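# Set folding table by wall, park cart in bay

## Task

Leave the folding table standing on its legs next to the wall, entirely within the blue tape outline and not overlapping the tape. Leave the utility cart in the yellow bay with all four of its wheels inside the tape rather than on it. The coffee table must still be upright when the scene ends, or it fails. The robot must not tip over or finish leaning, or it fails. Anything that stays in place only because the robot is holding it does not count.

## Robot and tools

Robot: a Hello Robot Stretch 4, a single-arm mobile manipulator about 1.6 m tall. It has an omni-wheel base whose rim lies within 0.23 m of the base origin, a lift on a vertical mast, an arm that telescopes forward, a three-joint wrist (yaw, pitch, roll) and a two-finger gripper. Cameras: head_camera, head_left_camera, head_right_camera (fisheye), wrist_camera. A loose object may occasionally be nudged by an outside push.

Frames: the base frame sits on the floor under the base centre, x forward, y left, z up. hand_pose is reported in it and is the point halfway between the fingers, 0.015 m back from the tips; with all wrist joints at zero its axes line up with the base frame. The reported hand position may be somewhat off. The odometry frame is where the base frame was when the scene began.

execute_actions(actions, cameras): actions is a list holding one action or none (empty returns only state and images). An action contains "base", "joints" or both, optionally "pace" and "contact_limits"; alternatively it is just {"end_of_arm": "enable_torque"}, which re-powers any wrist or gripper motor that shut itself off, holding where it is. Motions in one action start together and may finish at different times.
- base: exactly one relative command, measured from the base position in the last reported state. translate_m: drive straight, metres, -2 to 2, forward positive. strafe_m: slide sideways, metres, -2 to 2, left positive. rotate_rad: spin in place, radians, -3.2 to 3.2, counter-clockwise (left) positive.
- joints: a single object keyed by joint name, each value an absolute target (not an offset). lift_m 0 to 1.2 m; arm_m 0 to 0.55 m extension; wrist_yaw_rad -1.134 to 4.276 (0 points forward, positive turns left, 3.14 tucked back, above 3.4 the arm may block it); wrist_pitch_rad -1.117 to 4.259 (0 level, 1.57 pointing down); wrist_roll_rad -1.117 to 4.259 (0 means fingers level with each other, positive is clockwise viewed from behind); gripper_m 0 to 0.08 m finger gap. Done tolerances: lift and arm ±0.004, yaw and roll ±0.02, pitch ±0.05, gripper ±0.002. Out-of-range joint targets are clipped and reported; any other bad value or unknown key rejects the whole call with no motion. A joint or base omitted from an action may keep pushing toward an earlier target without the status showing it.
- pace: "slow", "default", "fast", "max". Base speed 0.1/0.3/0.4/0.6 m/s and turn rate 1/2/3/4 rad/s respectively; with lift above 0.2 these are reduced, down to 0.3 m/s and 1 rad/s at lift 1.2. Any action runs at most 15 s.
- contact_limits: only {"arm_m": value}, 0 (gentlest) to 0.75 (firmest), default 0.5; how hard the arm may push before halting.
- cameras: list of names or "all"; omitted/null means all, [] means none.
If a result reports a stop, any later execute_actions, wait or finished_scene calls in the same reply are skipped.

wait(seconds): 0 to 10 s, no new command; returns state and images.
zoom_image(camera, region): region [x0, y0, x1, y1] in pixels of that camera's latest full image, origin top-left, at most 504x504. Image sizes: head_camera 420x560, head fisheyes 420x672, wrist_camera 616x392.
finished_scene(scene): ends the current scene by its number after the last command has been held; irreversible, and reports success. The next scene's task arrives in its result. Replying with no tool call ends everything.

Result lines: base_status and joint_status give how each motion ended. "done" for the base means wheels turned the commanded amount, slipping included. "off_target": stopped short, may still push. "contact_stop_at_<key>": halted on contact; that part goes slack (a slack lift may sag under load, slack wheels may roll). "limit_stop_at_<name>": built-in limit; "limit_stop_at_tilt" means lean over 6 degrees, lift, arm and wheels go slack and ignore commands until the lean drops. "limit_stop_at_own_body": self-collision guard; move away from the body; likely when pitch is below -0.2 together with roll below -0.4 or above 4. "torque_fault": a wrist or gripper motor overloaded (e.g. gripper pressed by base/arm motion, or over ~2.7 kg held level) and went limp; send enable_torque. After contact, timeout, limit or torque stops the old target is dropped. on_its_own lists unrequested events; its "held at" is the held target, not the actual position. lidar_m: 12 distances from base origin, 30-degree sectors, 1st straight ahead then counter-clockwise (4th left, 7th behind, 10th right); "-" means nothing seen or closer than 0.25 m; covers ~0.15 m up to robot height, so tabletops register; misses clear objects, thin legs, much behind. wrist_depth_mm: 7x7 grid of median depths 100 to 2000 mm from top-left, robot body included. base_odometry counts wheel turns only; heading -3.142 to 3.142, left positive. If turned_by_wheels and turned_by_imu differ by over ~0.1 rad, something was hit or slipped and heading error is roughly their difference. base_tilt in degrees, forward and right positive, with a fixed bias up to ~1.5. motor_effort: percent of maximum, positive toward higher joint values, bracketed number is the noisy peak; wheel efforts positive mean turning right. Effort outside rest range suggests pushing or carrying load.

Gripping: command a gap smaller than the object; once fingers meet it, they aim only slightly further. A held object shows a reading above the command, effort away from 0, and "off_target". Effort staying over about 50 from zero causes a gripper torque_fault and possible drop.

Practical: at scene start, lift_m 0.4 with wrist_yaw_rad 0 in one action unfolds the wrist. Avoid turning or driving with over 1 kg in hand and arm_m above 0.2, especially at fast paces; avoid sustained hard pushes or pulls, particularly with the gripper high or a high contact limit. A base_tilt off its starting value may mean a wheel is on something. Avoid drops, slams, hard hits and knocking the coffee table over. Camera intrinsics are pinhole (head, wrist) and fisheye (head_left, head_right) as supplied.

Each tool is called after "Emit:" by a JSON object that holds its "op" and its "data", one argument or row to a line.

## Session

Emit:
{"op": "execute_actions", "data": {
  "actions": []
}}

Scene clock: 0.00 s.
base_odometry: x=+0.000 y=+0.000 heading=+0.000 (m, m, rad; odometry frame)
turned_by_wheels: +0.000 (rad since the last result)
turned_by_imu: +0.000 (rad since the last result)
base_tilt: forward=+0.7 right=+1.3 (deg)
lidar_m: 0.85 1.01 1.59 1.08 1.32 1.62 1.63 1.19 0.96 0.99 1.05 0.86
base_status: not commanded
joint_positions: lift_m=+0.188 arm_m=+0.001 wrist_yaw_rad=+3.048 wrist_pitch_rad=-0.005 wrist_roll_rad=-0.017 gripper_m=+0.040
joint_status: not commanded
motor_effort: lift_m=+22 arm_m=-1 wrist_yaw_rad=+0 wrist_pitch_rad=-9 wrist_roll_rad=+1 gripper_m=+0 wheel_0=-1 wheel_1=+0 wheel_2=+0 (%)
hand_pose: x=-0.0321 y=+0.1069 z=+0.3670 quat_wxyz=(+0.047, +0.002, -0.009, +0.999) (m; base frame)
wrist_depth_mm: - 145 1921 1863 1808 1808 1756 / - 143 1921 1863 1756 1756 1756 / 111 142 1863 1808 1808 1708 1708 / 134 154 1808 1808 1808 1708 1708 / 1464 1863 1863 1756 1756 1708 1661 / 1464 1708 1756 1756 1661 1708 1661 / 1060 124 157 1060 133 1366 1397
pictures: head_camera, head_left_camera, head_right_camera, wrist_camera
Images, in order (width x height): head_camera 420x560, head_left_camera 420x672, head_right_camera 420x672, wrist_camera 616x392.

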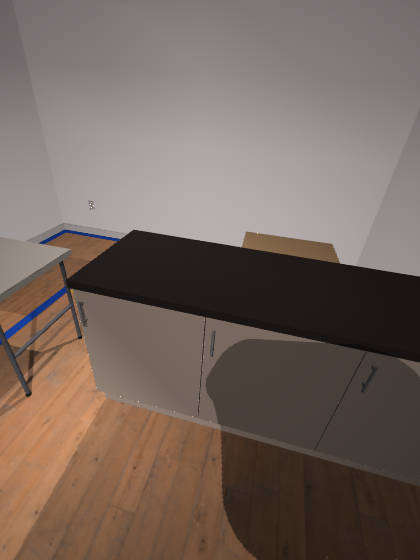

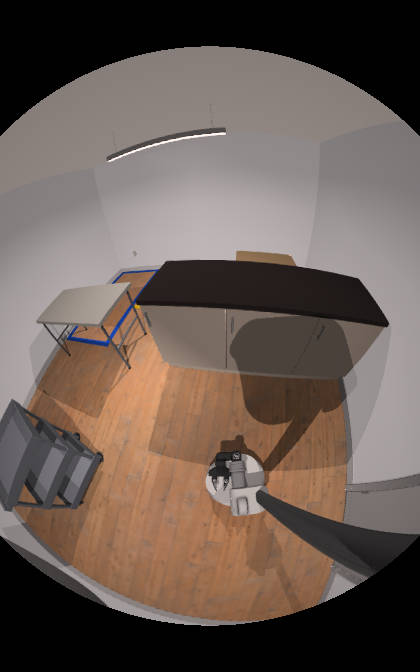

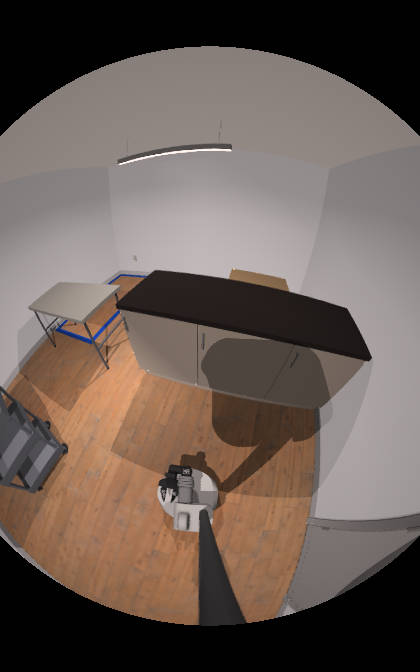

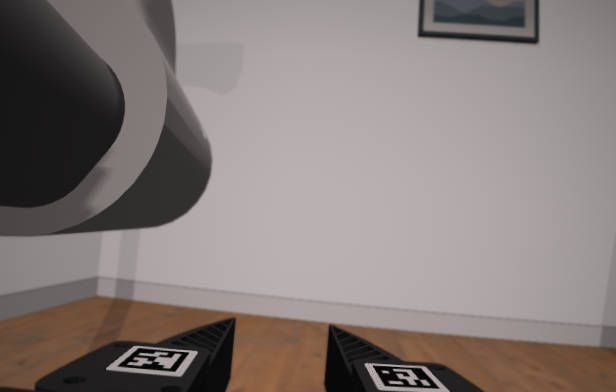

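Emit:
{"op": "execute_actions", "data": {
  "actions": [
    {"base":{"rotate_rad":0.9}}
  ]
}}

Emit:
{"op": "execute_actions", "data": {
  "actions": [
    {"base":{"rotate_rad":1.2}}
  ]
}}

Scene clock: 9.37 s.
base_odometry: x=+0.000 y=+0.000 heading=+0.900 (m, m, rad; odometry frame)
turned_by_wheels: +0.900 (rad since the last result)
turned_by_imu: +0.910 (rad since the last result)
base_tilt: forward=+0.7 right=+1.3 (deg)
lidar_m: 1.42 1.05 1.19 1.66 1.62 1.31 1.00 0.99 1.08 0.88 0.85 0.93
base_status: done
joint_positions: lift_m=+0.188 arm_m=+0.001 wrist_yaw_rad=+3.048 wrist_pitch_rad=-0.005 wrist_roll_rad=-0.017 gripper_m=+0.040
joint_status: not commanded
motor_effort: lift_m=+22(22) arm_m=-1(1) wrist_yaw_rad=-1(0) wrist_pitch_rad=-11(8) wrist_roll_rad=+1(0) gripper_m=+0(0) wheel_0=-2(6) wheel_1=-1(2) wheel_2=-1(9) (%)
hand_pose: x=-0.0321 y=+0.1069 z=+0.3670 quat_wxyz=(+0.047, +0.002, -0.009, +0.999) (m; base frame)
wrist_depth_mm: - 144 1229 1397 1708 1921 1576 / - 143 1229 1430 1708 1863 1537 / 111 142 1229 1397 1708 1863 1499 / 135 154 1229 1397 1661 1808 1499 / 976 1078 1229 1397 1661 1756 1430 / 976 1060 1205 1397 1708 1708 1430 / 946 124 158 1098 133 1366 1308
pictures: head_camera, head_left_camera, head_right_camera, wrist_camera
Images, in order (width x height): head_camera 420x560, head_left_camera 420x672, head_right_camera 420x672, wrist_camera 616x392.

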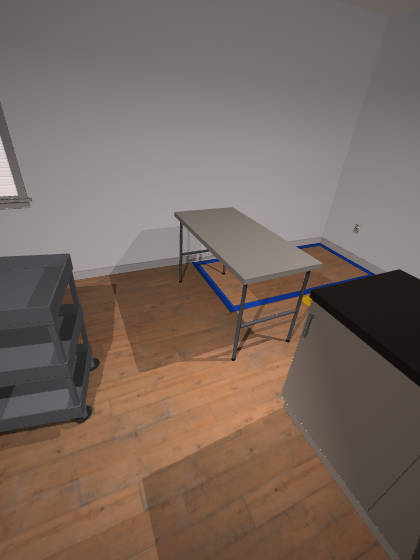

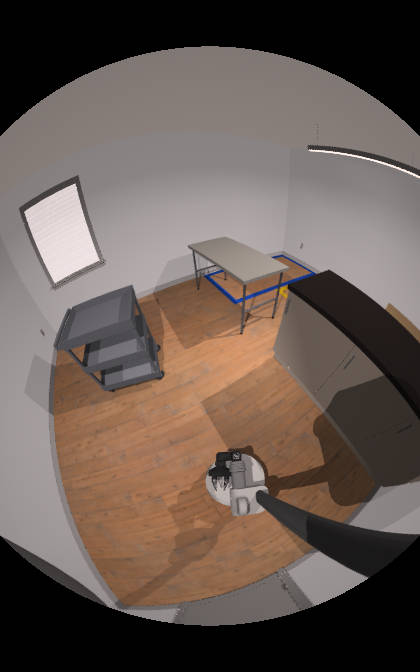

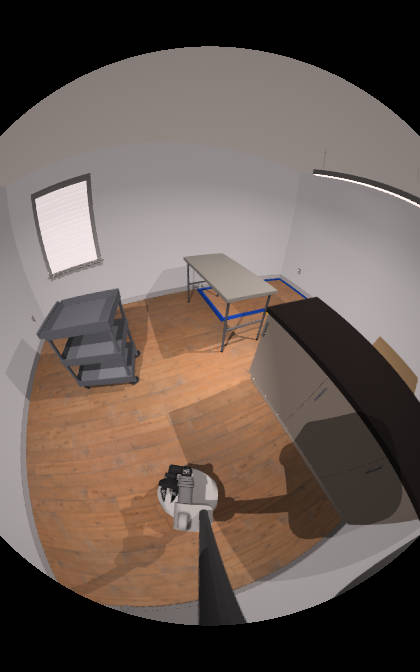

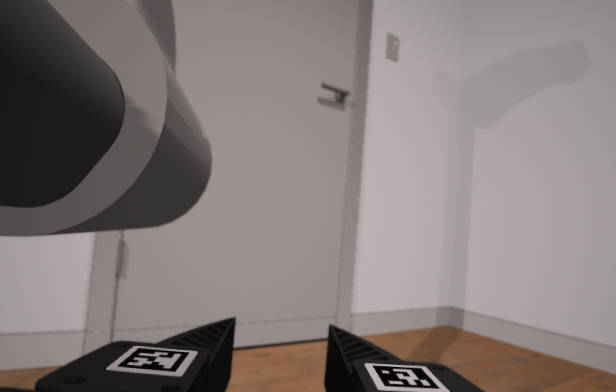

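Scene clock: 11.20 s.
base_odometry: x=+0.000 y=+0.000 heading=+2.099 (m, m, rad; odometry frame)
turned_by_wheels: +1.200 (rad since the last result)
turned_by_imu: +1.214 (rad since the last result)
base_tilt: forward=+0.7 right=+1.3 (deg)
lidar_m: 1.32 1.62 1.61 1.15 0.97 0.97 1.02 0.87 0.87 0.99 1.59 1.07
base_status: done
joint_positions: lift_m=+0.188 arm_m=+0.001 wrist_yaw_rad=+3.048 wrist_pitch_rad=-0.005 wrist_roll_rad=-0.017 gripper_m=+0.040
joint_status: not commanded
motor_effort: lift_m=+22(22) arm_m=-1(1) wrist_yaw_rad=+0(0) wrist_pitch_rad=-10(8) wrist_roll_rad=+0(0) gripper_m=+0(1) wheel_0=-3(6) wheel_1=-1(1) wheel_2=-1(8) (%)
hand_pose: x=-0.0321 y=+0.1069 z=+0.3670 quat_wxyz=(+0.047, +0.002, -0.009, +0.999) (m; base frame)
wrist_depth_mm: - 144 1756 1430 1229 1042 931 / - 143 1430 1397 1182 1042 931 / 111 142 1397 1366 1182 1008 891 / 135 154 1397 1336 1160 991 904 / 931 1118 1366 1308 1098 976 878 / 960 1160 1397 1281 1098 960 842 / 976 124 158 1060 133 946 820
pictures: head_camera, head_left_camera, head_right_camera, wrist_camera
Images, in order (width x height): head_camera 420x560, head_left_camera 420x672, head_right_camera 420x672, wrist_camera 616x392.

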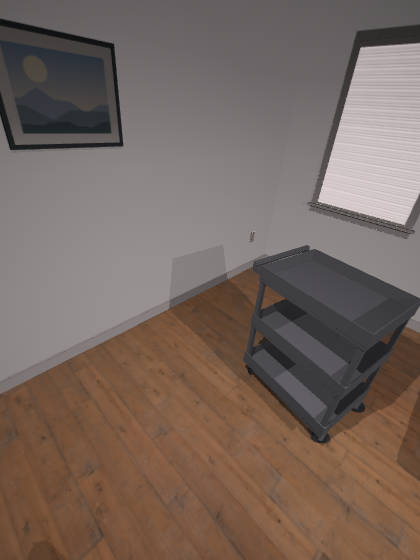

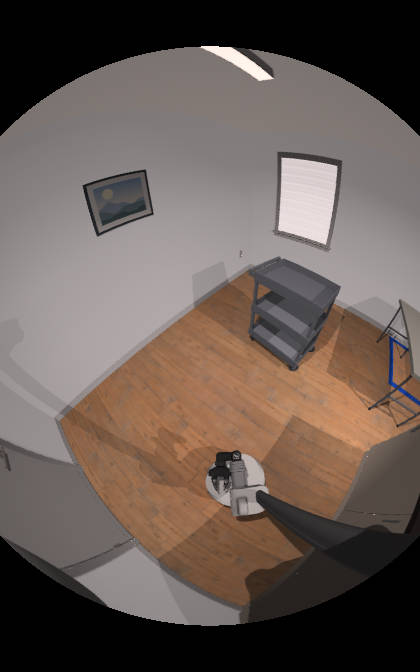

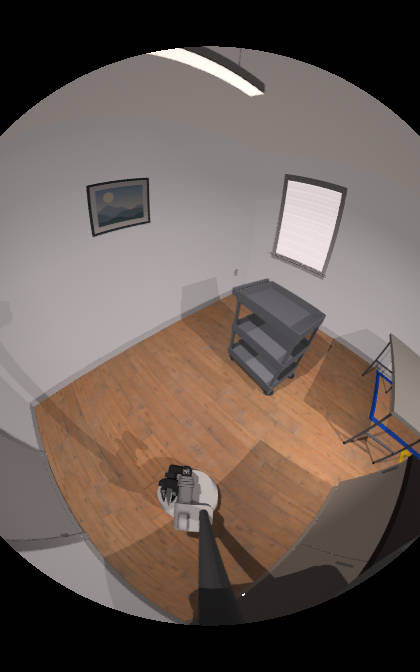

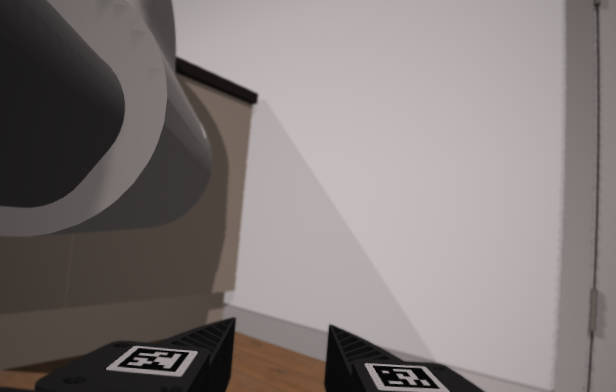

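Emit:
{"op": "execute_actions", "data": {
  "actions": [
    {"base":{"rotate_rad":-0.81},"joints":{"lift_m":0.5}}
  ],
  "cameras": []
}}

Emit:
{"op": "execute_actions", "data": {
  "actions": [
    {"base":{"translate_m":1.1},"joints":{"wrist_yaw_rad":0}}
  ],
  "cameras": ["head_camera","head_right_camera"]
}}

Emit:
{"op": "execute_actions", "data": {
  "actions": [
    {"base":{"rotate_rad":-1.0}}
  ],
  "cameras": ["head_camera","head_right_camera"]
}}

Scene clock: 26.93 s.
base_odometry: x=+0.000 y=+0.000 heading=+1.289 (m, m, rad; odometry frame)
turned_by_wheels: -0.810 (rad since the last result)
turned_by_imu: -0.821 (rad since the last result)
base_tilt: forward=+0.7 right=+1.3 (deg)
lidar_m: 1.06 1.11 1.70 1.61 1.53 1.05 1.01 1.03 0.92 0.85 0.90 1.43
base_status: done
joint_positions: lift_m=+0.500 arm_m=+0.001 wrist_yaw_rad=+3.048 wrist_pitch_rad=-0.005 wrist_roll_rad=-0.017 gripper_m=+0.040
joint_status: all done
motor_effort: lift_m=+26(25) arm_m=-1(1) wrist_yaw_rad=-1(1) wrist_pitch_rad=-8(10) wrist_roll_rad=+1(1) gripper_m=+0(0) wheel_0=+1(8) wheel_1=-1(13) wheel_2=-1(6) (%)
hand_pose: x=-0.0321 y=+0.1069 z=+0.6789 quat_wxyz=(+0.047, +0.002, -0.009, +0.999) (m; base frame)
wrist_depth_mm: - 144 1182 1205 1281 1308 1430 / - 143 1160 1229 1255 1308 1430 / 111 142 1118 1205 1255 1281 1430 / 135 154 1138 1182 1255 1308 1397 / 1060 1098 1138 1182 1205 1281 1366 / 1042 1098 1118 1160 1229 1281 1336 / 1025 124 158 1138 133 1255 1336
pictures: none
No camera images: the call's "cameras" was empty. Leave "cameras" out to get every camera's image.

Scene clock: 32.07 s.
base_odometry: x=+0.306 y=+1.056 heading=+1.290 (m, m, rad; odometry frame)
turned_by_wheels: +0.001 (rad since the last result)
turned_by_imu: -0.004 (rad since the last result)
base_tilt: forward=+0.7 right=+1.3 (deg)
lidar_m: 1.57 0.25 0.25 0.25 1.73 2.24 2.10 1.24 0.90 0.76 0.76 1.01
base_status: done
joint_positions: lift_m=+0.500 arm_m=+0.001 wrist_yaw_rad=+0.000 wrist_pitch_rad=-0.005 wrist_roll_rad=-0.017 gripper_m=+0.040
joint_status: all done
motor_effort: lift_m=+25(26) arm_m=-1(1) wrist_yaw_rad=-2(8) wrist_pitch_rad=-9(10) wrist_roll_rad=+1(0) gripper_m=+0(0) wheel_0=+0(4) wheel_1=+10(14) wheel_2=-1(10) (%)
hand_pose: x=+0.3842 y=-0.0874 z=+0.6789 quat_wxyz=(+1.000, -0.009, -0.002, +0.000) (m; base frame)
wrist_depth_mm: 1397 1397 1464 1464 1537 1537 1618 / 1366 1397 1464 1499 1499 1537 1576 / 1366 1366 1430 1464 1499 1537 1537 / 1366 1366 1430 1464 1499 1464 1537 / 1336 1366 1397 1464 1464 1499 1537 / 1336 1366 1397 1430 1464 1464 1537 / 1336 124 158 1430 133 1464 1499
pictures: head_camera, head_right_camera
Images, in order (width x height): head_camera 420x560, head_right_camera 420x672.

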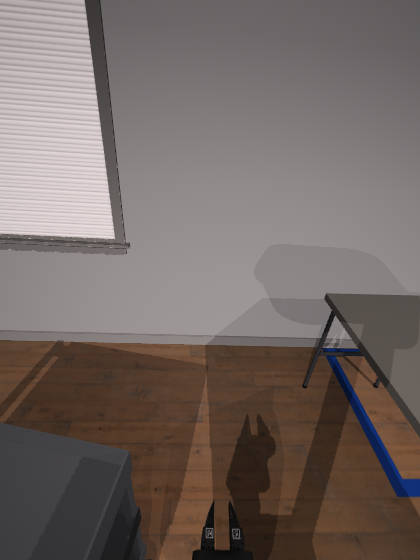

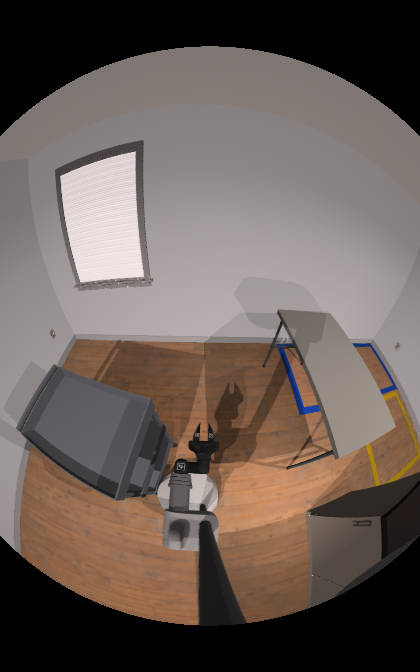

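Scene clock: 33.77 s.
base_odometry: x=+0.306 y=+1.056 heading=+0.290 (m, m, rad; odometry frame)
turned_by_wheels: -1.000 (rad since the last result)
turned_by_imu: -1.012 (rad since the last result)
base_tilt: forward=+0.7 right=+1.3 (deg)
lidar_m: 0.80 1.05 1.60 0.25 0.25 0.25 1.77 2.18 2.09 1.17 0.87 0.73
base_status: done
joint_positions: lift_m=+0.500 arm_m=+0.001 wrist_yaw_rad=+0.000 wrist_pitch_rad=-0.005 wrist_roll_rad=-0.017 gripper_m=+0.040
joint_status: not commanded
motor_effort: lift_m=+24(25) arm_m=-1(1) wrist_yaw_rad=+1(1) wrist_pitch_rad=-11(10) wrist_roll_rad=+1(0) gripper_m=+0(0) wheel_0=-2(5) wheel_1=+6(14) wheel_2=+2(9) (%)
hand_pose: x=+0.3841 y=-0.0875 z=+0.6790 quat_wxyz=(+1.000, -0.009, -0.002, +0.000) (m; base frame)
wrist_depth_mm: 1499 1808 - - - - - / 1499 1863 - - - - - / 1537 1863 - - - - - / 1499 1756 - - - - - / 1499 1863 - - 539 - - / 1499 1863 - - - - - / 1499 124 158 1863 132 - -
pictures: head_camera, head_right_camera
Images, in order (width x height): head_camera 420x560, head_right_camera 420x672.

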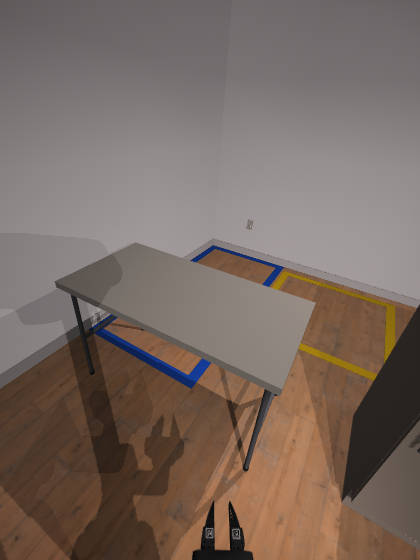

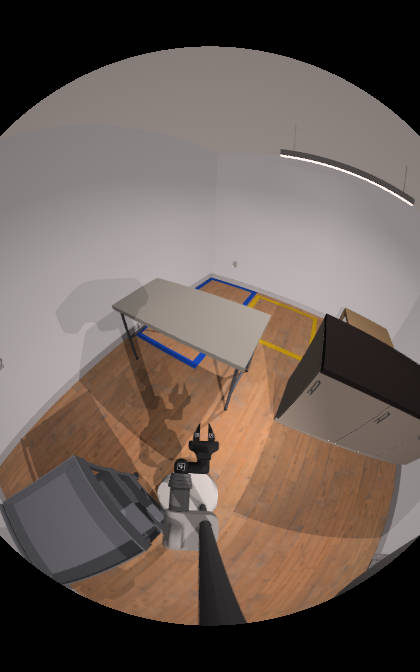

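Emit:
{"op": "execute_actions", "data": {
  "actions": [
    {"base":{"rotate_rad":-0.56},"joints":{"wrist_yaw_rad":3.1}}
  ],
  "cameras": []
}}

Emit:
{"op": "execute_actions", "data": {
  "actions": [
    {"base":{"translate_m":0.15},"joints":{"lift_m":0.2}}
  ],
  "cameras": []
}}

Emit:
{"op": "execute_actions", "data": {
  "actions": [
    {"base":{"strafe_m":0.17}}
  ],
  "cameras": ["head_camera","head_right_camera"]
}}

Scene clock: 62.73 s.
base_odometry: x=+0.306 y=+1.056 heading=-0.270 (m, m, rad; odometry frame)
turned_by_wheels: -0.560 (rad since the last result)
turned_by_imu: -0.568 (rad since the last result)
base_tilt: forward=+0.7 right=+1.3 (deg)
lidar_m: 0.75 0.77 1.02 1.60 0.25 0.25 0.25 1.70 2.21 2.08 1.25 0.89
base_status: done
joint_positions: lift_m=+0.500 arm_m=+0.001 wrist_yaw_rad=+3.099 wrist_pitch_rad=-0.005 wrist_roll_rad=-0.017 gripper_m=+0.040
joint_status: all done
motor_effort: lift_m=+24(24) arm_m=-1(2) wrist_yaw_rad=+0(8) wrist_pitch_rad=-12(6) wrist_roll_rad=+1(0) gripper_m=+0(0) wheel_0=+1(6) wheel_1=-1(6) wheel_2=+1(8) (%)
hand_pose: x=-0.0373 y=+0.0963 z=+0.6790 quat_wxyz=(+0.021, +0.002, -0.009, +1.000) (m; base frame)
wrist_depth_mm: - 143 1863 1921 - - - / - 135 329 325 319 314 1921 / - 135 220 320 314 309 304 / 122 139 291 559 442 366 332 / 1756 330 1863 1863 1921 1983 1921 / 1708 1756 1808 917 1921 1983 1983 / 1618 124 158 661 133 759 1921
pictures: none
No camera images: the call's "cameras" was empty. Leave "cameras" out to get every camera's image.

Scene clock: 65.00 s.
base_odometry: x=+0.451 y=+1.016 heading=-0.270 (m, m, rad; odometry frame)
turned_by_wheels: +0.000 (rad since the last result)
turned_by_imu: -0.001 (rad since the last result)
base_tilt: forward=+0.7 right=+1.3 (deg)
lidar_m: 0.59 0.61 0.83 1.60 0.43 0.35 0.34 1.86 2.20 2.06 1.02 0.74
base_status: done
joint_positions: lift_m=+0.200 arm_m=+0.001 wrist_yaw_rad=+3.100 wrist_pitch_rad=-0.005 wrist_roll_rad=-0.017 gripper_m=+0.040
joint_status: all done
motor_effort: lift_m=+18(21) arm_m=-1(1) wrist_yaw_rad=+0(0) wrist_pitch_rad=-9(9) wrist_roll_rad=+0(1) gripper_m=+0(0) wheel_0=+1(7) wheel_1=+0(5) wheel_2=+0(11) (%)
hand_pose: x=-0.0373 y=+0.0962 z=+0.3795 quat_wxyz=(+0.021, +0.002, -0.009, +1.000) (m; base frame)
wrist_depth_mm: - 143 504 676 647 634 1921 / - 135 500 946 878 - 1863 / - 135 220 477 1042 - 1756 / 122 139 290 469 459 455 1118 / 1921 1921 1983 - - - 1756 / 1576 1756 1025 1078 - - 1808 / 1098 124 158 723 133 1025 1397
pictures: none
No camera images: the call's "cameras" was empty. Leave "cameras" out to get every camera's image.

Scene clock: 66.83 s.
base_odometry: x=+0.496 y=+1.180 heading=-0.270 (m, m, rad; odometry frame)
turned_by_wheels: +0.000 (rad since the last result)
turned_by_imu: -0.001 (rad since the last result)
base_tilt: forward=+0.7 right=+1.3 (deg)
lidar_m: 0.58 0.60 0.80 1.43 1.49 0.32 0.31 0.36 2.39 2.25 1.00 0.82
base_status: done
joint_positions: lift_m=+0.200 arm_m=+0.001 wrist_yaw_rad=+3.100 wrist_pitch_rad=-0.005 wrist_roll_rad=-0.017 gripper_m=+0.040
joint_status: not commanded
motor_effort: lift_m=+18(18) arm_m=-1(1) wrist_yaw_rad=-1(1) wrist_pitch_rad=-7(8) wrist_roll_rad=+0(0) gripper_m=+0(0) wheel_0=+1(9) wheel_1=-2(8) wheel_2=-1(2) (%)
hand_pose: x=-0.0373 y=+0.0962 z=+0.3795 quat_wxyz=(+0.021, +0.002, -0.009, +1.000) (m; base frame)
wrist_depth_mm: - 143 647 676 621 - 1863 / - 135 891 931 917 - 1863 / - 135 220 445 442 - 1808 / 122 138 290 442 433 - 1756 / 480 1983 - - - - 1756 / 1308 1708 1042 1025 1756 - 1708 / 917 124 158 723 133 1397 1464
pictures: head_camera, head_right_camera
Images, in order (width x height): head_camera 420x560, head_right_camera 420x672.

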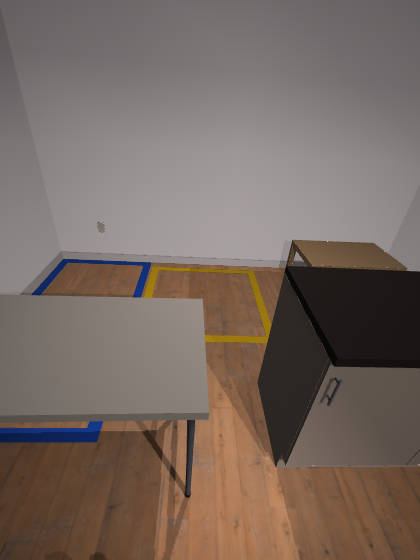

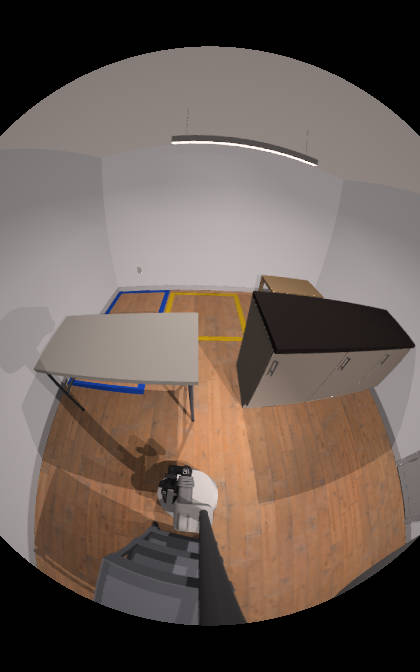

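Emit:
{"op": "execute_actions", "data": {
  "actions": [
    {"base":{"translate_m":0.34}}
  ],
  "cameras": []
}}

Emit:
{"op": "execute_actions", "data": {
  "actions": [
    {"base":{"translate_m":0.3},"pace":"slow"}
  ],
  "cameras": ["head_camera","head_right_camera"]
}}

Scene clock: 81.13 s.
base_odometry: x=+0.824 y=+1.090 heading=-0.270 (m, m, rad; odometry frame)
turned_by_wheels: +0.000 (rad since the last result)
turned_by_imu: -0.002 (rad since the last result)
base_tilt: forward=+0.7 right=+1.3 (deg)
lidar_m: 0.25 0.27 0.35 0.79 1.51 0.65 0.65 0.73 2.34 1.63 0.54 0.61
base_status: done
joint_positions: lift_m=+0.200 arm_m=+0.001 wrist_yaw_rad=+3.100 wrist_pitch_rad=-0.005 wrist_roll_rad=-0.017 gripper_m=+0.040
joint_status: not commanded
motor_effort: lift_m=+18(18) arm_m=-1(2) wrist_yaw_rad=+0(0) wrist_pitch_rad=-9(10) wrist_roll_rad=+0(1) gripper_m=+0(1) wheel_0=+2(5) wheel_1=-1(5) wheel_2=+0(11) (%)
hand_pose: x=-0.0373 y=+0.0962 z=+0.3795 quat_wxyz=(+0.021, +0.002, -0.009, +1.000) (m; base frame)
wrist_depth_mm: - 142 820 809 - - 1921 / - 135 904 946 - - 1921 / - 135 220 - - - 1756 / 122 139 290 788 - - 1808 / - - - - - - 1756 / 1576 1397 1182 1308 - - 1756 / 1098 124 158 759 133 1397 1464
pictures: none
No camera images: the call's "cameras" was empty. Leave "cameras" out to get every camera's image.

Scene clock: 85.40 s.
base_odometry: x=+1.112 y=+1.010 heading=-0.270 (m, m, rad; odometry frame)
turned_by_wheels: +0.000 (rad since the last result)
turned_by_imu: -0.002 (rad since the last result)
base_tilt: forward=+0.7 right=+1.3 (deg)
lidar_m: 0.25 0.25 0.25 0.36 1.54 2.03 0.96 2.52 2.37 0.43 0.43 0.59
base_status: done
joint_positions: lift_m=+0.200 arm_m=+0.001 wrist_yaw_rad=+3.100 wrist_pitch_rad=-0.005 wrist_roll_rad=-0.017 gripper_m=+0.040
joint_status: not commanded
motor_effort: lift_m=+18(18) arm_m=-1(1) wrist_yaw_rad=+0(0) wrist_pitch_rad=-10(10) wrist_roll_rad=+1(0) gripper_m=+0(0) wheel_0=+3(8) wheel_1=+4(4) wheel_2=-7(12) (%)
hand_pose: x=-0.0374 y=+0.0962 z=+0.3795 quat_wxyz=(+0.021, +0.002, -0.009, +1.000) (m; base frame)
wrist_depth_mm: - 143 - - - - 1983 / - 135 1160 1160 - - 1921 / - 135 220 1618 - - 1756 / 122 138 291 1118 - - 1808 / - - - - - - 1808 / 1576 1661 1098 1098 - - 1756 / 1098 124 158 1042 133 1397 1464
pictures: head_camera, head_right_camera
Images, in order (width x height): head_camera 420x560, head_right_camera 420x672.

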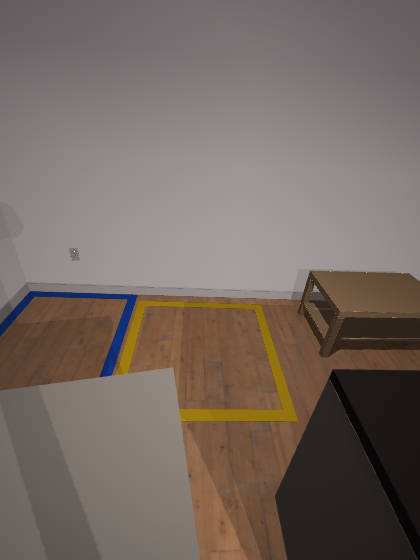

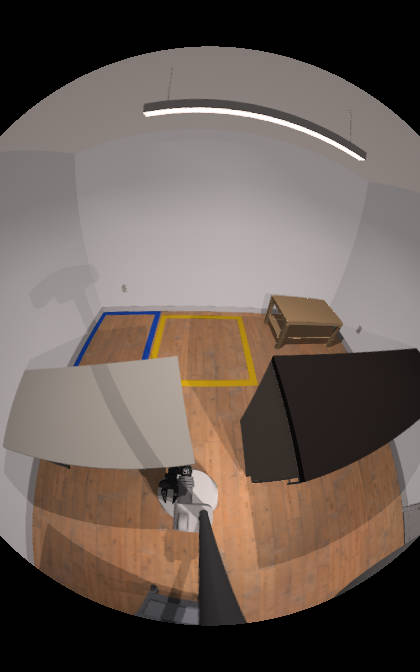

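Emit:
{"op": "execute_actions", "data": {
  "actions": [
    {"base":{"translate_m":0.35},"pace":"slow"}
  ],
  "cameras": ["head_left_camera","head_right_camera"]
}}

Scene clock: 96.87 s.
base_odometry: x=+1.450 y=+0.917 heading=-0.269 (m, m, rad; odometry frame)
turned_by_wheels: +0.000 (rad since the last result)
turned_by_imu: -0.002 (rad since the last result)
base_tilt: forward=+0.7 right=+1.3 (deg)
lidar_m: 0.25 0.25 0.25 0.25 0.62 2.07 1.30 2.90 0.44 0.39 0.42 1.51
base_status: done
joint_positions: lift_m=+0.200 arm_m=+0.001 wrist_yaw_rad=+3.100 wrist_pitch_rad=-0.005 wrist_roll_rad=-0.017 gripper_m=+0.040
joint_status: not commanded
motor_effort: lift_m=+18(18) arm_m=-1(2) wrist_yaw_rad=+0(0) wrist_pitch_rad=-9(9) wrist_roll_rad=+1(0) gripper_m=+0(0) wheel_0=+8(9) wheel_1=+2(6) wheel_2=-6(6) (%)
hand_pose: x=-0.0374 y=+0.0962 z=+0.3795 quat_wxyz=(+0.021, +0.002, -0.009, +1.000) (m; base frame)
wrist_depth_mm: - 143 - - - - 1921 / - 135 - - - - 1983 / - 135 220 1863 - - 1863 / 122 138 290 - - - 1808 / - - - - - - 1808 / 1576 1756 1464 1661 - - 1756 / 1078 124 157 1118 133 1397 1464
pictures: head_left_camera, head_right_camera
Images, in order (width x height): head_left_camera 420x672, head_right_camera 420x672.

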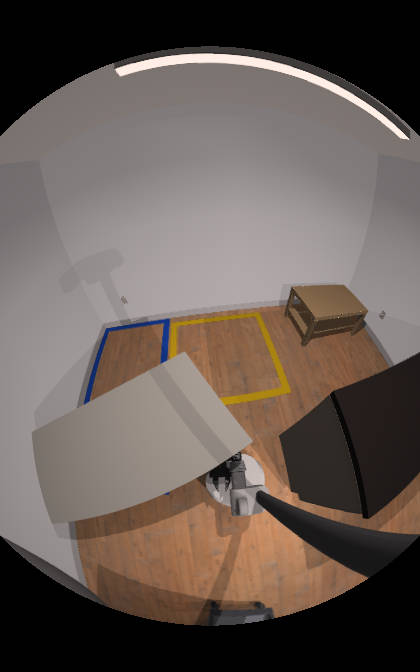

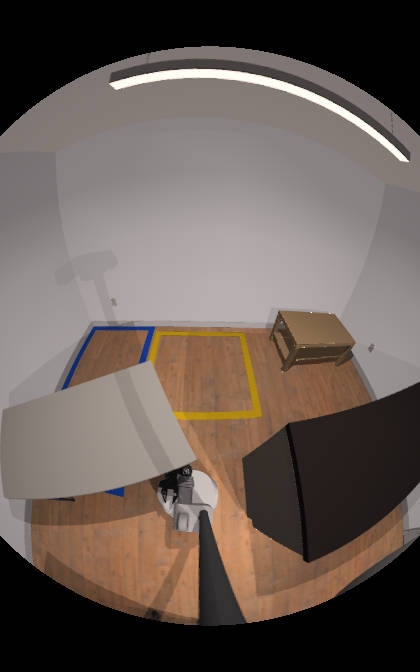

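Emit:
{"op": "execute_actions", "data": {
  "actions": [
    {"base":{"rotate_rad":0.4},"pace":"slow"}
  ],
  "cameras": []
}}

Emit:
{"op": "execute_actions", "data": {
  "actions": [
    {"base":{"translate_m":0.35},"pace":"slow"}
  ],
  "cameras": ["head_left_camera","head_right_camera"]
}}

Scene clock: 109.27 s.
base_odometry: x=+1.450 y=+0.917 heading=+0.130 (m, m, rad; odometry frame)
turned_by_wheels: +0.400 (rad since the last result)
turned_by_imu: +0.404 (rad since the last result)
base_tilt: forward=+0.7 right=+1.3 (deg)
lidar_m: 0.25 0.25 0.25 0.44 1.85 1.30 1.39 0.45 0.40 0.41 1.52 0.25
base_status: done
joint_positions: lift_m=+0.200 arm_m=+0.001 wrist_yaw_rad=+3.100 wrist_pitch_rad=-0.005 wrist_roll_rad=-0.017 gripper_m=+0.040
joint_status: not commanded
motor_effort: lift_m=+18(18) arm_m=-1(1) wrist_yaw_rad=+0(0) wrist_pitch_rad=-9(10) wrist_roll_rad=+0(0) gripper_m=+0(0) wheel_0=-2(6) wheel_1=-1(7) wheel_2=+0(10) (%)
hand_pose: x=-0.0373 y=+0.0962 z=+0.3795 quat_wxyz=(+0.021, +0.002, -0.009, +1.000) (m; base frame)
wrist_depth_mm: - 142 - - - - - / - 135 - - - - - / - 135 220 - 1464 - - / 122 139 289 - - - - / - - - - - - - / 1576 1708 1863 1983 1464 1921 - / 1078 124 158 1098 133 1366 1499
pictures: none
No camera images: the call's "cameras" was empty. Leave "cameras" out to get every camera's image.

Scene clock: 114.07 s.
base_odometry: x=+1.796 y=+0.963 heading=+0.130 (m, m, rad; odometry frame)
turned_by_wheels: +0.000 (rad since the last result)
turned_by_imu: -0.003 (rad since the last result)
base_tilt: forward=+0.7 right=+1.3 (deg)
lidar_m: 0.25 0.25 0.25 0.25 0.53 1.61 1.71 0.59 0.52 1.43 1.37 0.25
base_status: done
joint_positions: lift_m=+0.200 arm_m=+0.001 wrist_yaw_rad=+3.100 wrist_pitch_rad=-0.005 wrist_roll_rad=-0.017 gripper_m=+0.040
joint_status: not commanded
motor_effort: lift_m=+18(18) arm_m=-1(1) wrist_yaw_rad=-1(0) wrist_pitch_rad=-13(7) wrist_roll_rad=+1(0) gripper_m=+0(0) wheel_0=+5(7) wheel_1=+0(4) wheel_2=-6(11) (%)
hand_pose: x=-0.0373 y=+0.0962 z=+0.3795 quat_wxyz=(+0.021, +0.002, -0.009, +1.000) (m; base frame)
wrist_depth_mm: - 143 - - - - - / - 135 - - - - - / - 135 220 - 1921 - - / 122 138 289 - - - - / 715 - - - - - - / 741 1756 1921 1921 1756 - - / 723 124 158 1118 133 1430 1464
pictures: head_left_camera, head_right_camera
Images, in order (width x height): head_left_camera 420x672, head_right_camera 420x672.

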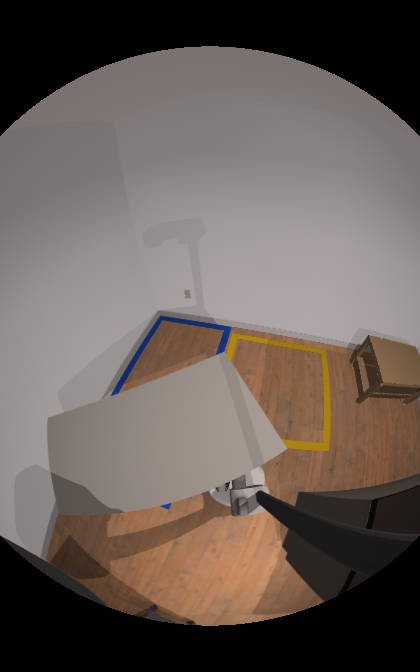

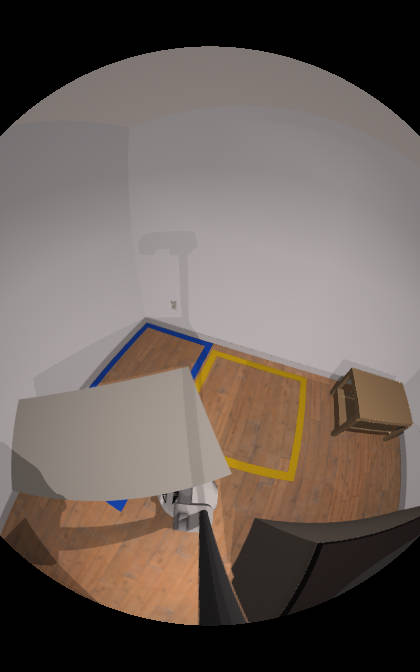

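Emit:
{"op": "execute_actions", "data": {
  "actions": [
    {"base":{"translate_m":-0.25},"pace":"slow"}
  ],
  "cameras": ["head_camera","head_left_camera"]
}}

Scene clock: 122.27 s.
base_odometry: x=+1.549 y=+0.930 heading=+0.130 (m, m, rad; odometry frame)
turned_by_wheels: +0.000 (rad since the last result)
turned_by_imu: +0.000 (rad since the last result)
base_tilt: forward=+0.7 right=+1.3 (deg)
lidar_m: 0.26 0.27 0.30 0.49 1.84 1.37 1.48 0.48 0.42 0.44 1.43 0.36
base_status: done
joint_positions: lift_m=+0.200 arm_m=+0.001 wrist_yaw_rad=+3.100 wrist_pitch_rad=-0.005 wrist_roll_rad=-0.017 gripper_m=+0.040
joint_status: not commanded
motor_effort: lift_m=+18(18) arm_m=-2(1) wrist_yaw_rad=-1(0) wrist_pitch_rad=-10(9) wrist_roll_rad=+1(1) gripper_m=+0(0) wheel_0=-3(2) wheel_1=+0(4) wheel_2=+1(7) (%)
hand_pose: x=-0.0373 y=+0.0962 z=+0.3795 quat_wxyz=(+0.021, +0.002, -0.009, +1.000) (m; base frame)
wrist_depth_mm: - 143 - - - - - / - 135 - - - - - / - 135 220 - 1661 - - / 122 139 290 - - - - / - - - - - - - / 1499 1708 1921 1808 1708 - - / 1078 124 158 1118 133 1366 1464
pictures: head_camera, head_left_camera
Images, in order (width x height): head_camera 420x560, head_left_camera 420x672.

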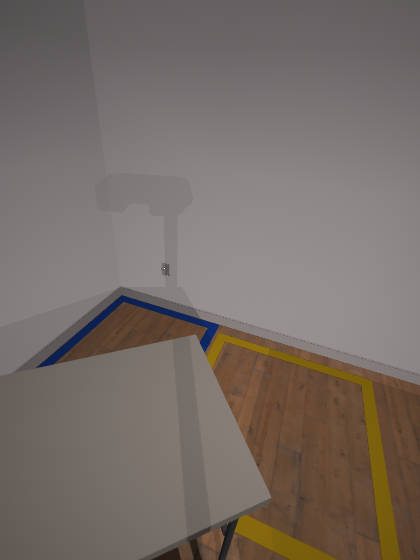

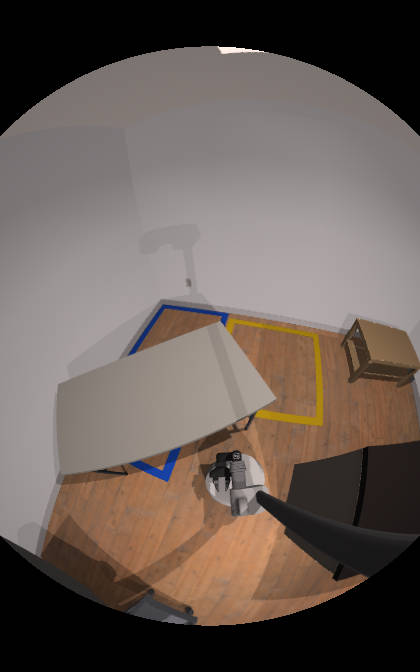

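Emit:
{"op": "execute_actions", "data": {
  "actions": [
    {"base":{"strafe_m":-0.13},"pace":"slow"}
  ],
  "cameras": []
}}

Emit:
{"op": "execute_actions", "data": {
  "actions": [
    {"base":{"translate_m":0.5},"pace":"slow"}
  ],
  "cameras": ["head_left_camera","head_right_camera"]
}}

Scene clock: 130.27 s.
base_odometry: x=+1.565 y=+0.801 heading=+0.130 (m, m, rad; odometry frame)
turned_by_wheels: +0.000 (rad since the last result)
turned_by_imu: -0.001 (rad since the last result)
base_tilt: forward=+0.6 right=+1.3 (deg)
lidar_m: 0.32 0.33 0.35 0.58 1.98 1.44 3.00 0.36 0.31 0.32 1.36 1.74
base_status: done
joint_positions: lift_m=+0.200 arm_m=+0.001 wrist_yaw_rad=+3.100 wrist_pitch_rad=-0.005 wrist_roll_rad=-0.017 gripper_m=+0.040
joint_status: not commanded
motor_effort: lift_m=+18(18) arm_m=-2(2) wrist_yaw_rad=-1(0) wrist_pitch_rad=-10(9) wrist_roll_rad=+0(1) gripper_m=+0(0) wheel_0=+3(5) wheel_1=-2(6) wheel_2=+0(2) (%)
hand_pose: x=-0.0373 y=+0.0962 z=+0.3795 quat_wxyz=(+0.021, +0.002, -0.009, +1.000) (m; base frame)
wrist_depth_mm: - 143 - - - - - / - 135 - - - - - / - 135 220 - 1921 1983 - / 122 139 290 - - - - / 492 - - - - - - / 504 1661 1921 - 1756 1983 - / 496 124 158 1098 133 1397 1464
pictures: none
No camera images: the call's "cameras" was empty. Leave "cameras" out to get every camera's image.

Scene clock: 136.53 s.
base_odometry: x=+2.061 y=+0.866 heading=+0.130 (m, m, rad; odometry frame)
turned_by_wheels: +0.000 (rad since the last result)
turned_by_imu: -0.003 (rad since the last result)
base_tilt: forward=+0.7 right=+1.3 (deg)
lidar_m: 0.25 0.25 0.25 0.25 0.36 1.90 0.89 0.58 0.74 1.17 1.28 1.25
base_status: done
joint_positions: lift_m=+0.200 arm_m=+0.001 wrist_yaw_rad=+3.100 wrist_pitch_rad=-0.005 wrist_roll_rad=-0.017 gripper_m=+0.040
joint_status: not commanded
motor_effort: lift_m=+18(18) arm_m=-1(2) wrist_yaw_rad=-1(0) wrist_pitch_rad=-10(9) wrist_roll_rad=+1(1) gripper_m=+0(0) wheel_0=+5(6) wheel_1=+2(2) wheel_2=-3(11) (%)
hand_pose: x=-0.0373 y=+0.0962 z=+0.3795 quat_wxyz=(+0.021, +0.002, -0.009, +1.000) (m; base frame)
wrist_depth_mm: - 143 - - - - - / - 135 - - - - - / - 135 220 - - - - / 122 139 291 - - - - / 676 878 - - - - - / 691 904 1921 - - - - / 683 124 158 1098 132 1397 1464
pictures: head_left_camera, head_right_camera
Images, in order (width x height): head_left_camera 420x672, head_right_camera 420x672.

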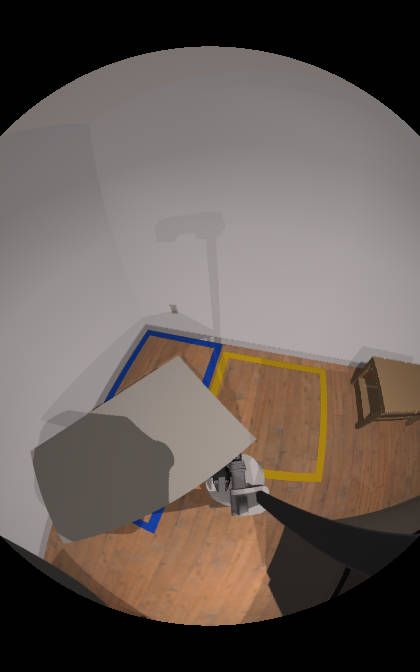

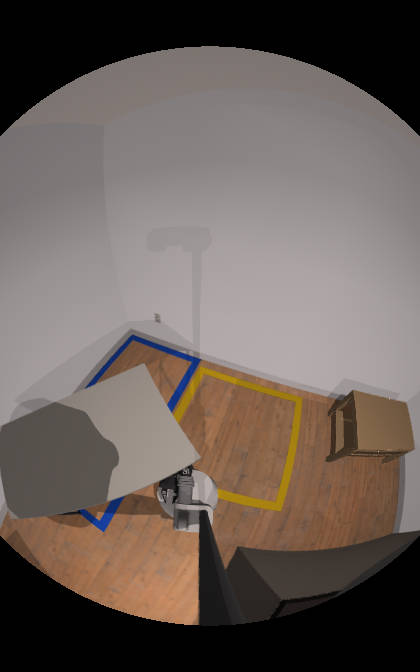

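Emit:
{"op": "execute_actions", "data": {
  "actions": [
    {"base":{"rotate_rad":0.7},"pace":"slow"}
  ],
  "cameras": []
}}

Emit:
{"op": "execute_actions", "data": {
  "actions": [
    {"base":{"translate_m":0.3},"pace":"slow"}
  ],
  "cameras": ["head_left_camera","head_right_camera"]
}}

Scene clock: 142.20 s.
base_odometry: x=+2.061 y=+0.866 heading=+0.830 (m, m, rad; odometry frame)
turned_by_wheels: +0.700 (rad since the last result)
turned_by_imu: +0.708 (rad since the last result)
base_tilt: forward=+0.7 right=+1.3 (deg)
lidar_m: 0.25 0.25 0.25 0.78 1.91 0.71 0.61 1.24 1.18 1.33 0.25 0.25
base_status: done
joint_positions: lift_m=+0.200 arm_m=+0.001 wrist_yaw_rad=+3.100 wrist_pitch_rad=-0.005 wrist_roll_rad=-0.017 gripper_m=+0.040
joint_status: not commanded
motor_effort: lift_m=+18(18) arm_m=-1(2) wrist_yaw_rad=+0(0) wrist_pitch_rad=-8(11) wrist_roll_rad=+1(1) gripper_m=+0(0) wheel_0=-2(8) wheel_1=-2(3) wheel_2=-1(11) (%)
hand_pose: x=-0.0373 y=+0.0962 z=+0.3795 quat_wxyz=(+0.021, +0.002, -0.009, +1.000) (m; base frame)
wrist_depth_mm: - 142 798 798 - - - / - 135 759 809 976 - - / - 135 220 798 976 - - / 122 138 291 798 946 - - / - 1366 788 798 946 - - / 1576 1366 732 798 946 - - / 1078 124 158 759 133 1397 1430
pictures: none
No camera images: the call's "cameras" was empty. Leave "cameras" out to get every camera's image.

Scene clock: 146.50 s.
base_odometry: x=+2.263 y=+1.088 heading=+0.830 (m, m, rad; odometry frame)
turned_by_wheels: +0.000 (rad since the last result)
turned_by_imu: -0.002 (rad since the last result)
base_tilt: forward=+0.7 right=+1.3 (deg)
lidar_m: 0.25 0.25 0.25 0.25 2.07 1.11 0.91 1.66 1.38 0.25 0.25 0.25
base_status: done
joint_positions: lift_m=+0.200 arm_m=+0.001 wrist_yaw_rad=+3.100 wrist_pitch_rad=-0.005 wrist_roll_rad=-0.017 gripper_m=+0.040
joint_status: not commanded
motor_effort: lift_m=+18(18) arm_m=-2(2) wrist_yaw_rad=+0(0) wrist_pitch_rad=-11(10) wrist_roll_rad=+0(0) gripper_m=+0(0) wheel_0=+1(7) wheel_1=+3(2) wheel_2=-7(15) (%)
hand_pose: x=-0.0374 y=+0.0962 z=+0.3795 quat_wxyz=(+0.021, +0.002, -0.009, +1.000) (m; base frame)
wrist_depth_mm: - 143 - - - - - / - 135 1160 1138 - - - / - 135 220 1138 1366 - - / 122 139 290 1138 1366 - - / - 1983 1182 1138 1366 - - / 1537 1661 1060 1138 1756 - - / 1078 124 158 1060 132 1430 1464
pictures: head_left_camera, head_right_camera
Images, in order (width x height): head_left_camera 420x672, head_right_camera 420x672.

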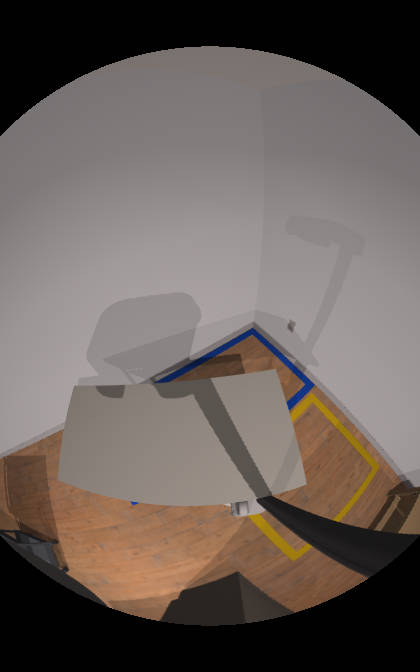

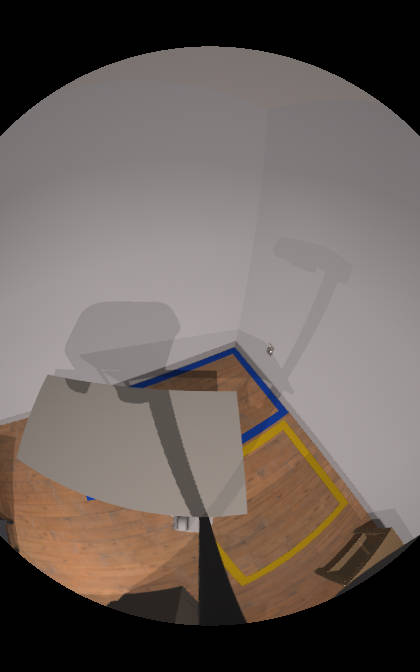

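Emit:
{"op": "execute_actions", "data": {
  "actions": [
    {"base":{"translate_m":0.3},"pace":"slow"}
  ],
  "cameras": ["head_left_camera","head_right_camera"]
}}

Scene clock: 164.83 s.
base_odometry: x=+2.466 y=+1.309 heading=+0.830 (m, m, rad; odometry frame)
turned_by_wheels: +0.000 (rad since the last result)
turned_by_imu: -0.003 (rad since the last result)
base_tilt: forward=+0.6 right=+1.3 (deg)
lidar_m: 0.25 0.25 0.25 0.25 0.25 1.49 1.20 1.61 1.42 0.25 0.25 0.25
base_status: done
joint_positions: lift_m=+0.200 arm_m=+0.001 wrist_yaw_rad=+3.100 wrist_pitch_rad=-0.005 wrist_roll_rad=-0.017 gripper_m=+0.040
joint_status: not commanded
motor_effort: lift_m=+18(18) arm_m=-1(1) wrist_yaw_rad=-1(1) wrist_pitch_rad=-9(8) wrist_roll_rad=+1(0) gripper_m=+0(0) wheel_0=+4(5) wheel_1=+2(3) wheel_2=-7(13) (%)
hand_pose: x=-0.0374 y=+0.0962 z=+0.3795 quat_wxyz=(+0.021, +0.002, -0.009, +1.000) (m; base frame)
wrist_depth_mm: - 143 - - - - - / - 135 - - - - - / - 135 220 1464 - - - / 122 139 289 1464 - - - / - - 1576 1464 - - - / 1576 1661 1464 1464 - - - / 1078 124 158 1098 133 1430 1430
pictures: head_left_camera, head_right_camera
Images, in order (width x height): head_left_camera 420x672, head_right_camera 420x672.

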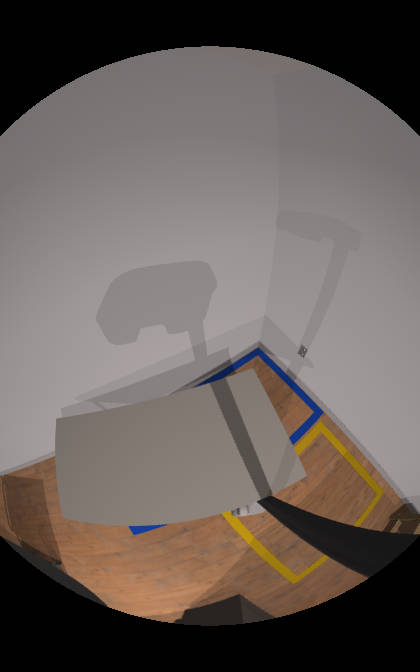

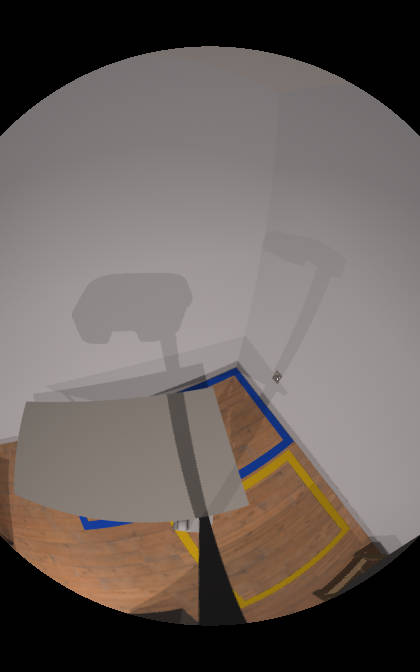

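Emit:
{"op": "execute_actions", "data": {
  "actions": [
    {"base":{"rotate_rad":0.44},"pace":"slow"}
  ],
  "cameras": []
}}

Emit:
{"op": "execute_actions", "data": {
  "actions": [
    {"base":{"translate_m":0.2},"pace":"slow"}
  ],
  "cameras": ["head_left_camera","head_right_camera"]
}}

Scene clock: 170.67 s.
base_odometry: x=+2.465 y=+1.309 heading=+1.269 (m, m, rad; odometry frame)
turned_by_wheels: +0.439 (rad since the last result)
turned_by_imu: +0.444 (rad since the last result)
base_tilt: forward=+0.6 right=+1.3 (deg)
lidar_m: 0.25 0.25 0.25 0.25 2.27 1.19 1.61 1.55 0.25 0.25 0.25 0.25
base_status: done
joint_positions: lift_m=+0.200 arm_m=+0.001 wrist_yaw_rad=+3.100 wrist_pitch_rad=-0.005 wrist_roll_rad=-0.017 gripper_m=+0.040
joint_status: not commanded
motor_effort: lift_m=+18(18) arm_m=-2(2) wrist_yaw_rad=-1(1) wrist_pitch_rad=-9(14) wrist_roll_rad=+1(0) gripper_m=+0(0) wheel_0=+0(3) wheel_1=-2(6) wheel_2=-7(13) (%)
hand_pose: x=-0.0374 y=+0.0962 z=+0.3795 quat_wxyz=(+0.021, +0.002, -0.009, +1.000) (m; base frame)
wrist_depth_mm: - 143 - - - - - / - 135 - - - - - / - 135 219 - 1464 1308 1366 / 122 139 290 - 1430 1308 - / 1708 1983 - - 1366 1281 - / 1576 1661 1921 1983 1336 1255 1921 / 1060 124 158 1118 133 1255 1366
pictures: none
No camera images: the call's "cameras" was empty. Leave "cameras" out to get every camera's image.

Scene clock: 173.93 s.
base_odometry: x=+2.525 y=+1.499 heading=+1.269 (m, m, rad; odometry frame)
turned_by_wheels: +0.000 (rad since the last result)
turned_by_imu: -0.002 (rad since the last result)
base_tilt: forward=+0.7 right=+1.3 (deg)
lidar_m: 0.25 0.25 0.25 0.25 2.28 1.36 1.81 1.52 1.02 0.25 0.25 0.25
base_status: done
joint_positions: lift_m=+0.200 arm_m=+0.001 wrist_yaw_rad=+3.100 wrist_pitch_rad=-0.005 wrist_roll_rad=-0.017 gripper_m=+0.040
joint_status: not commanded
motor_effort: lift_m=+18(18) arm_m=-1(2) wrist_yaw_rad=+0(1) wrist_pitch_rad=-8(10) wrist_roll_rad=+1(0) gripper_m=+0(0) wheel_0=+2(6) wheel_1=+4(5) wheel_2=-9(12) (%)
hand_pose: x=-0.0374 y=+0.0962 z=+0.3795 quat_wxyz=(+0.021, +0.002, -0.009, +1.000) (m; base frame)
wrist_depth_mm: - 143 - - - - - / - 135 - - - - - / - 134 220 - 1499 1499 - / 122 139 289 - 1499 1537 - / 1921 - - - 1464 1499 - / 1537 1708 1921 - 1430 1499 - / 1078 124 158 1098 133 1366 1464
pictures: head_left_camera, head_right_camera
Images, in order (width x height): head_left_camera 420x672, head_right_camera 420x672.

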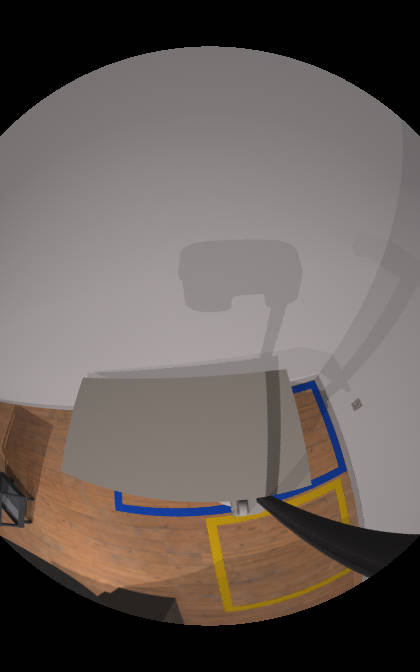

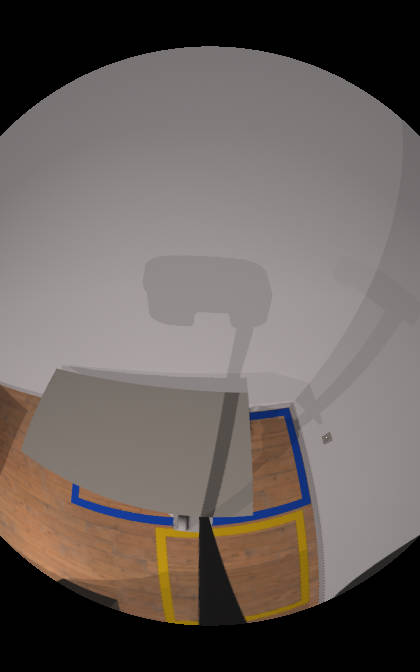

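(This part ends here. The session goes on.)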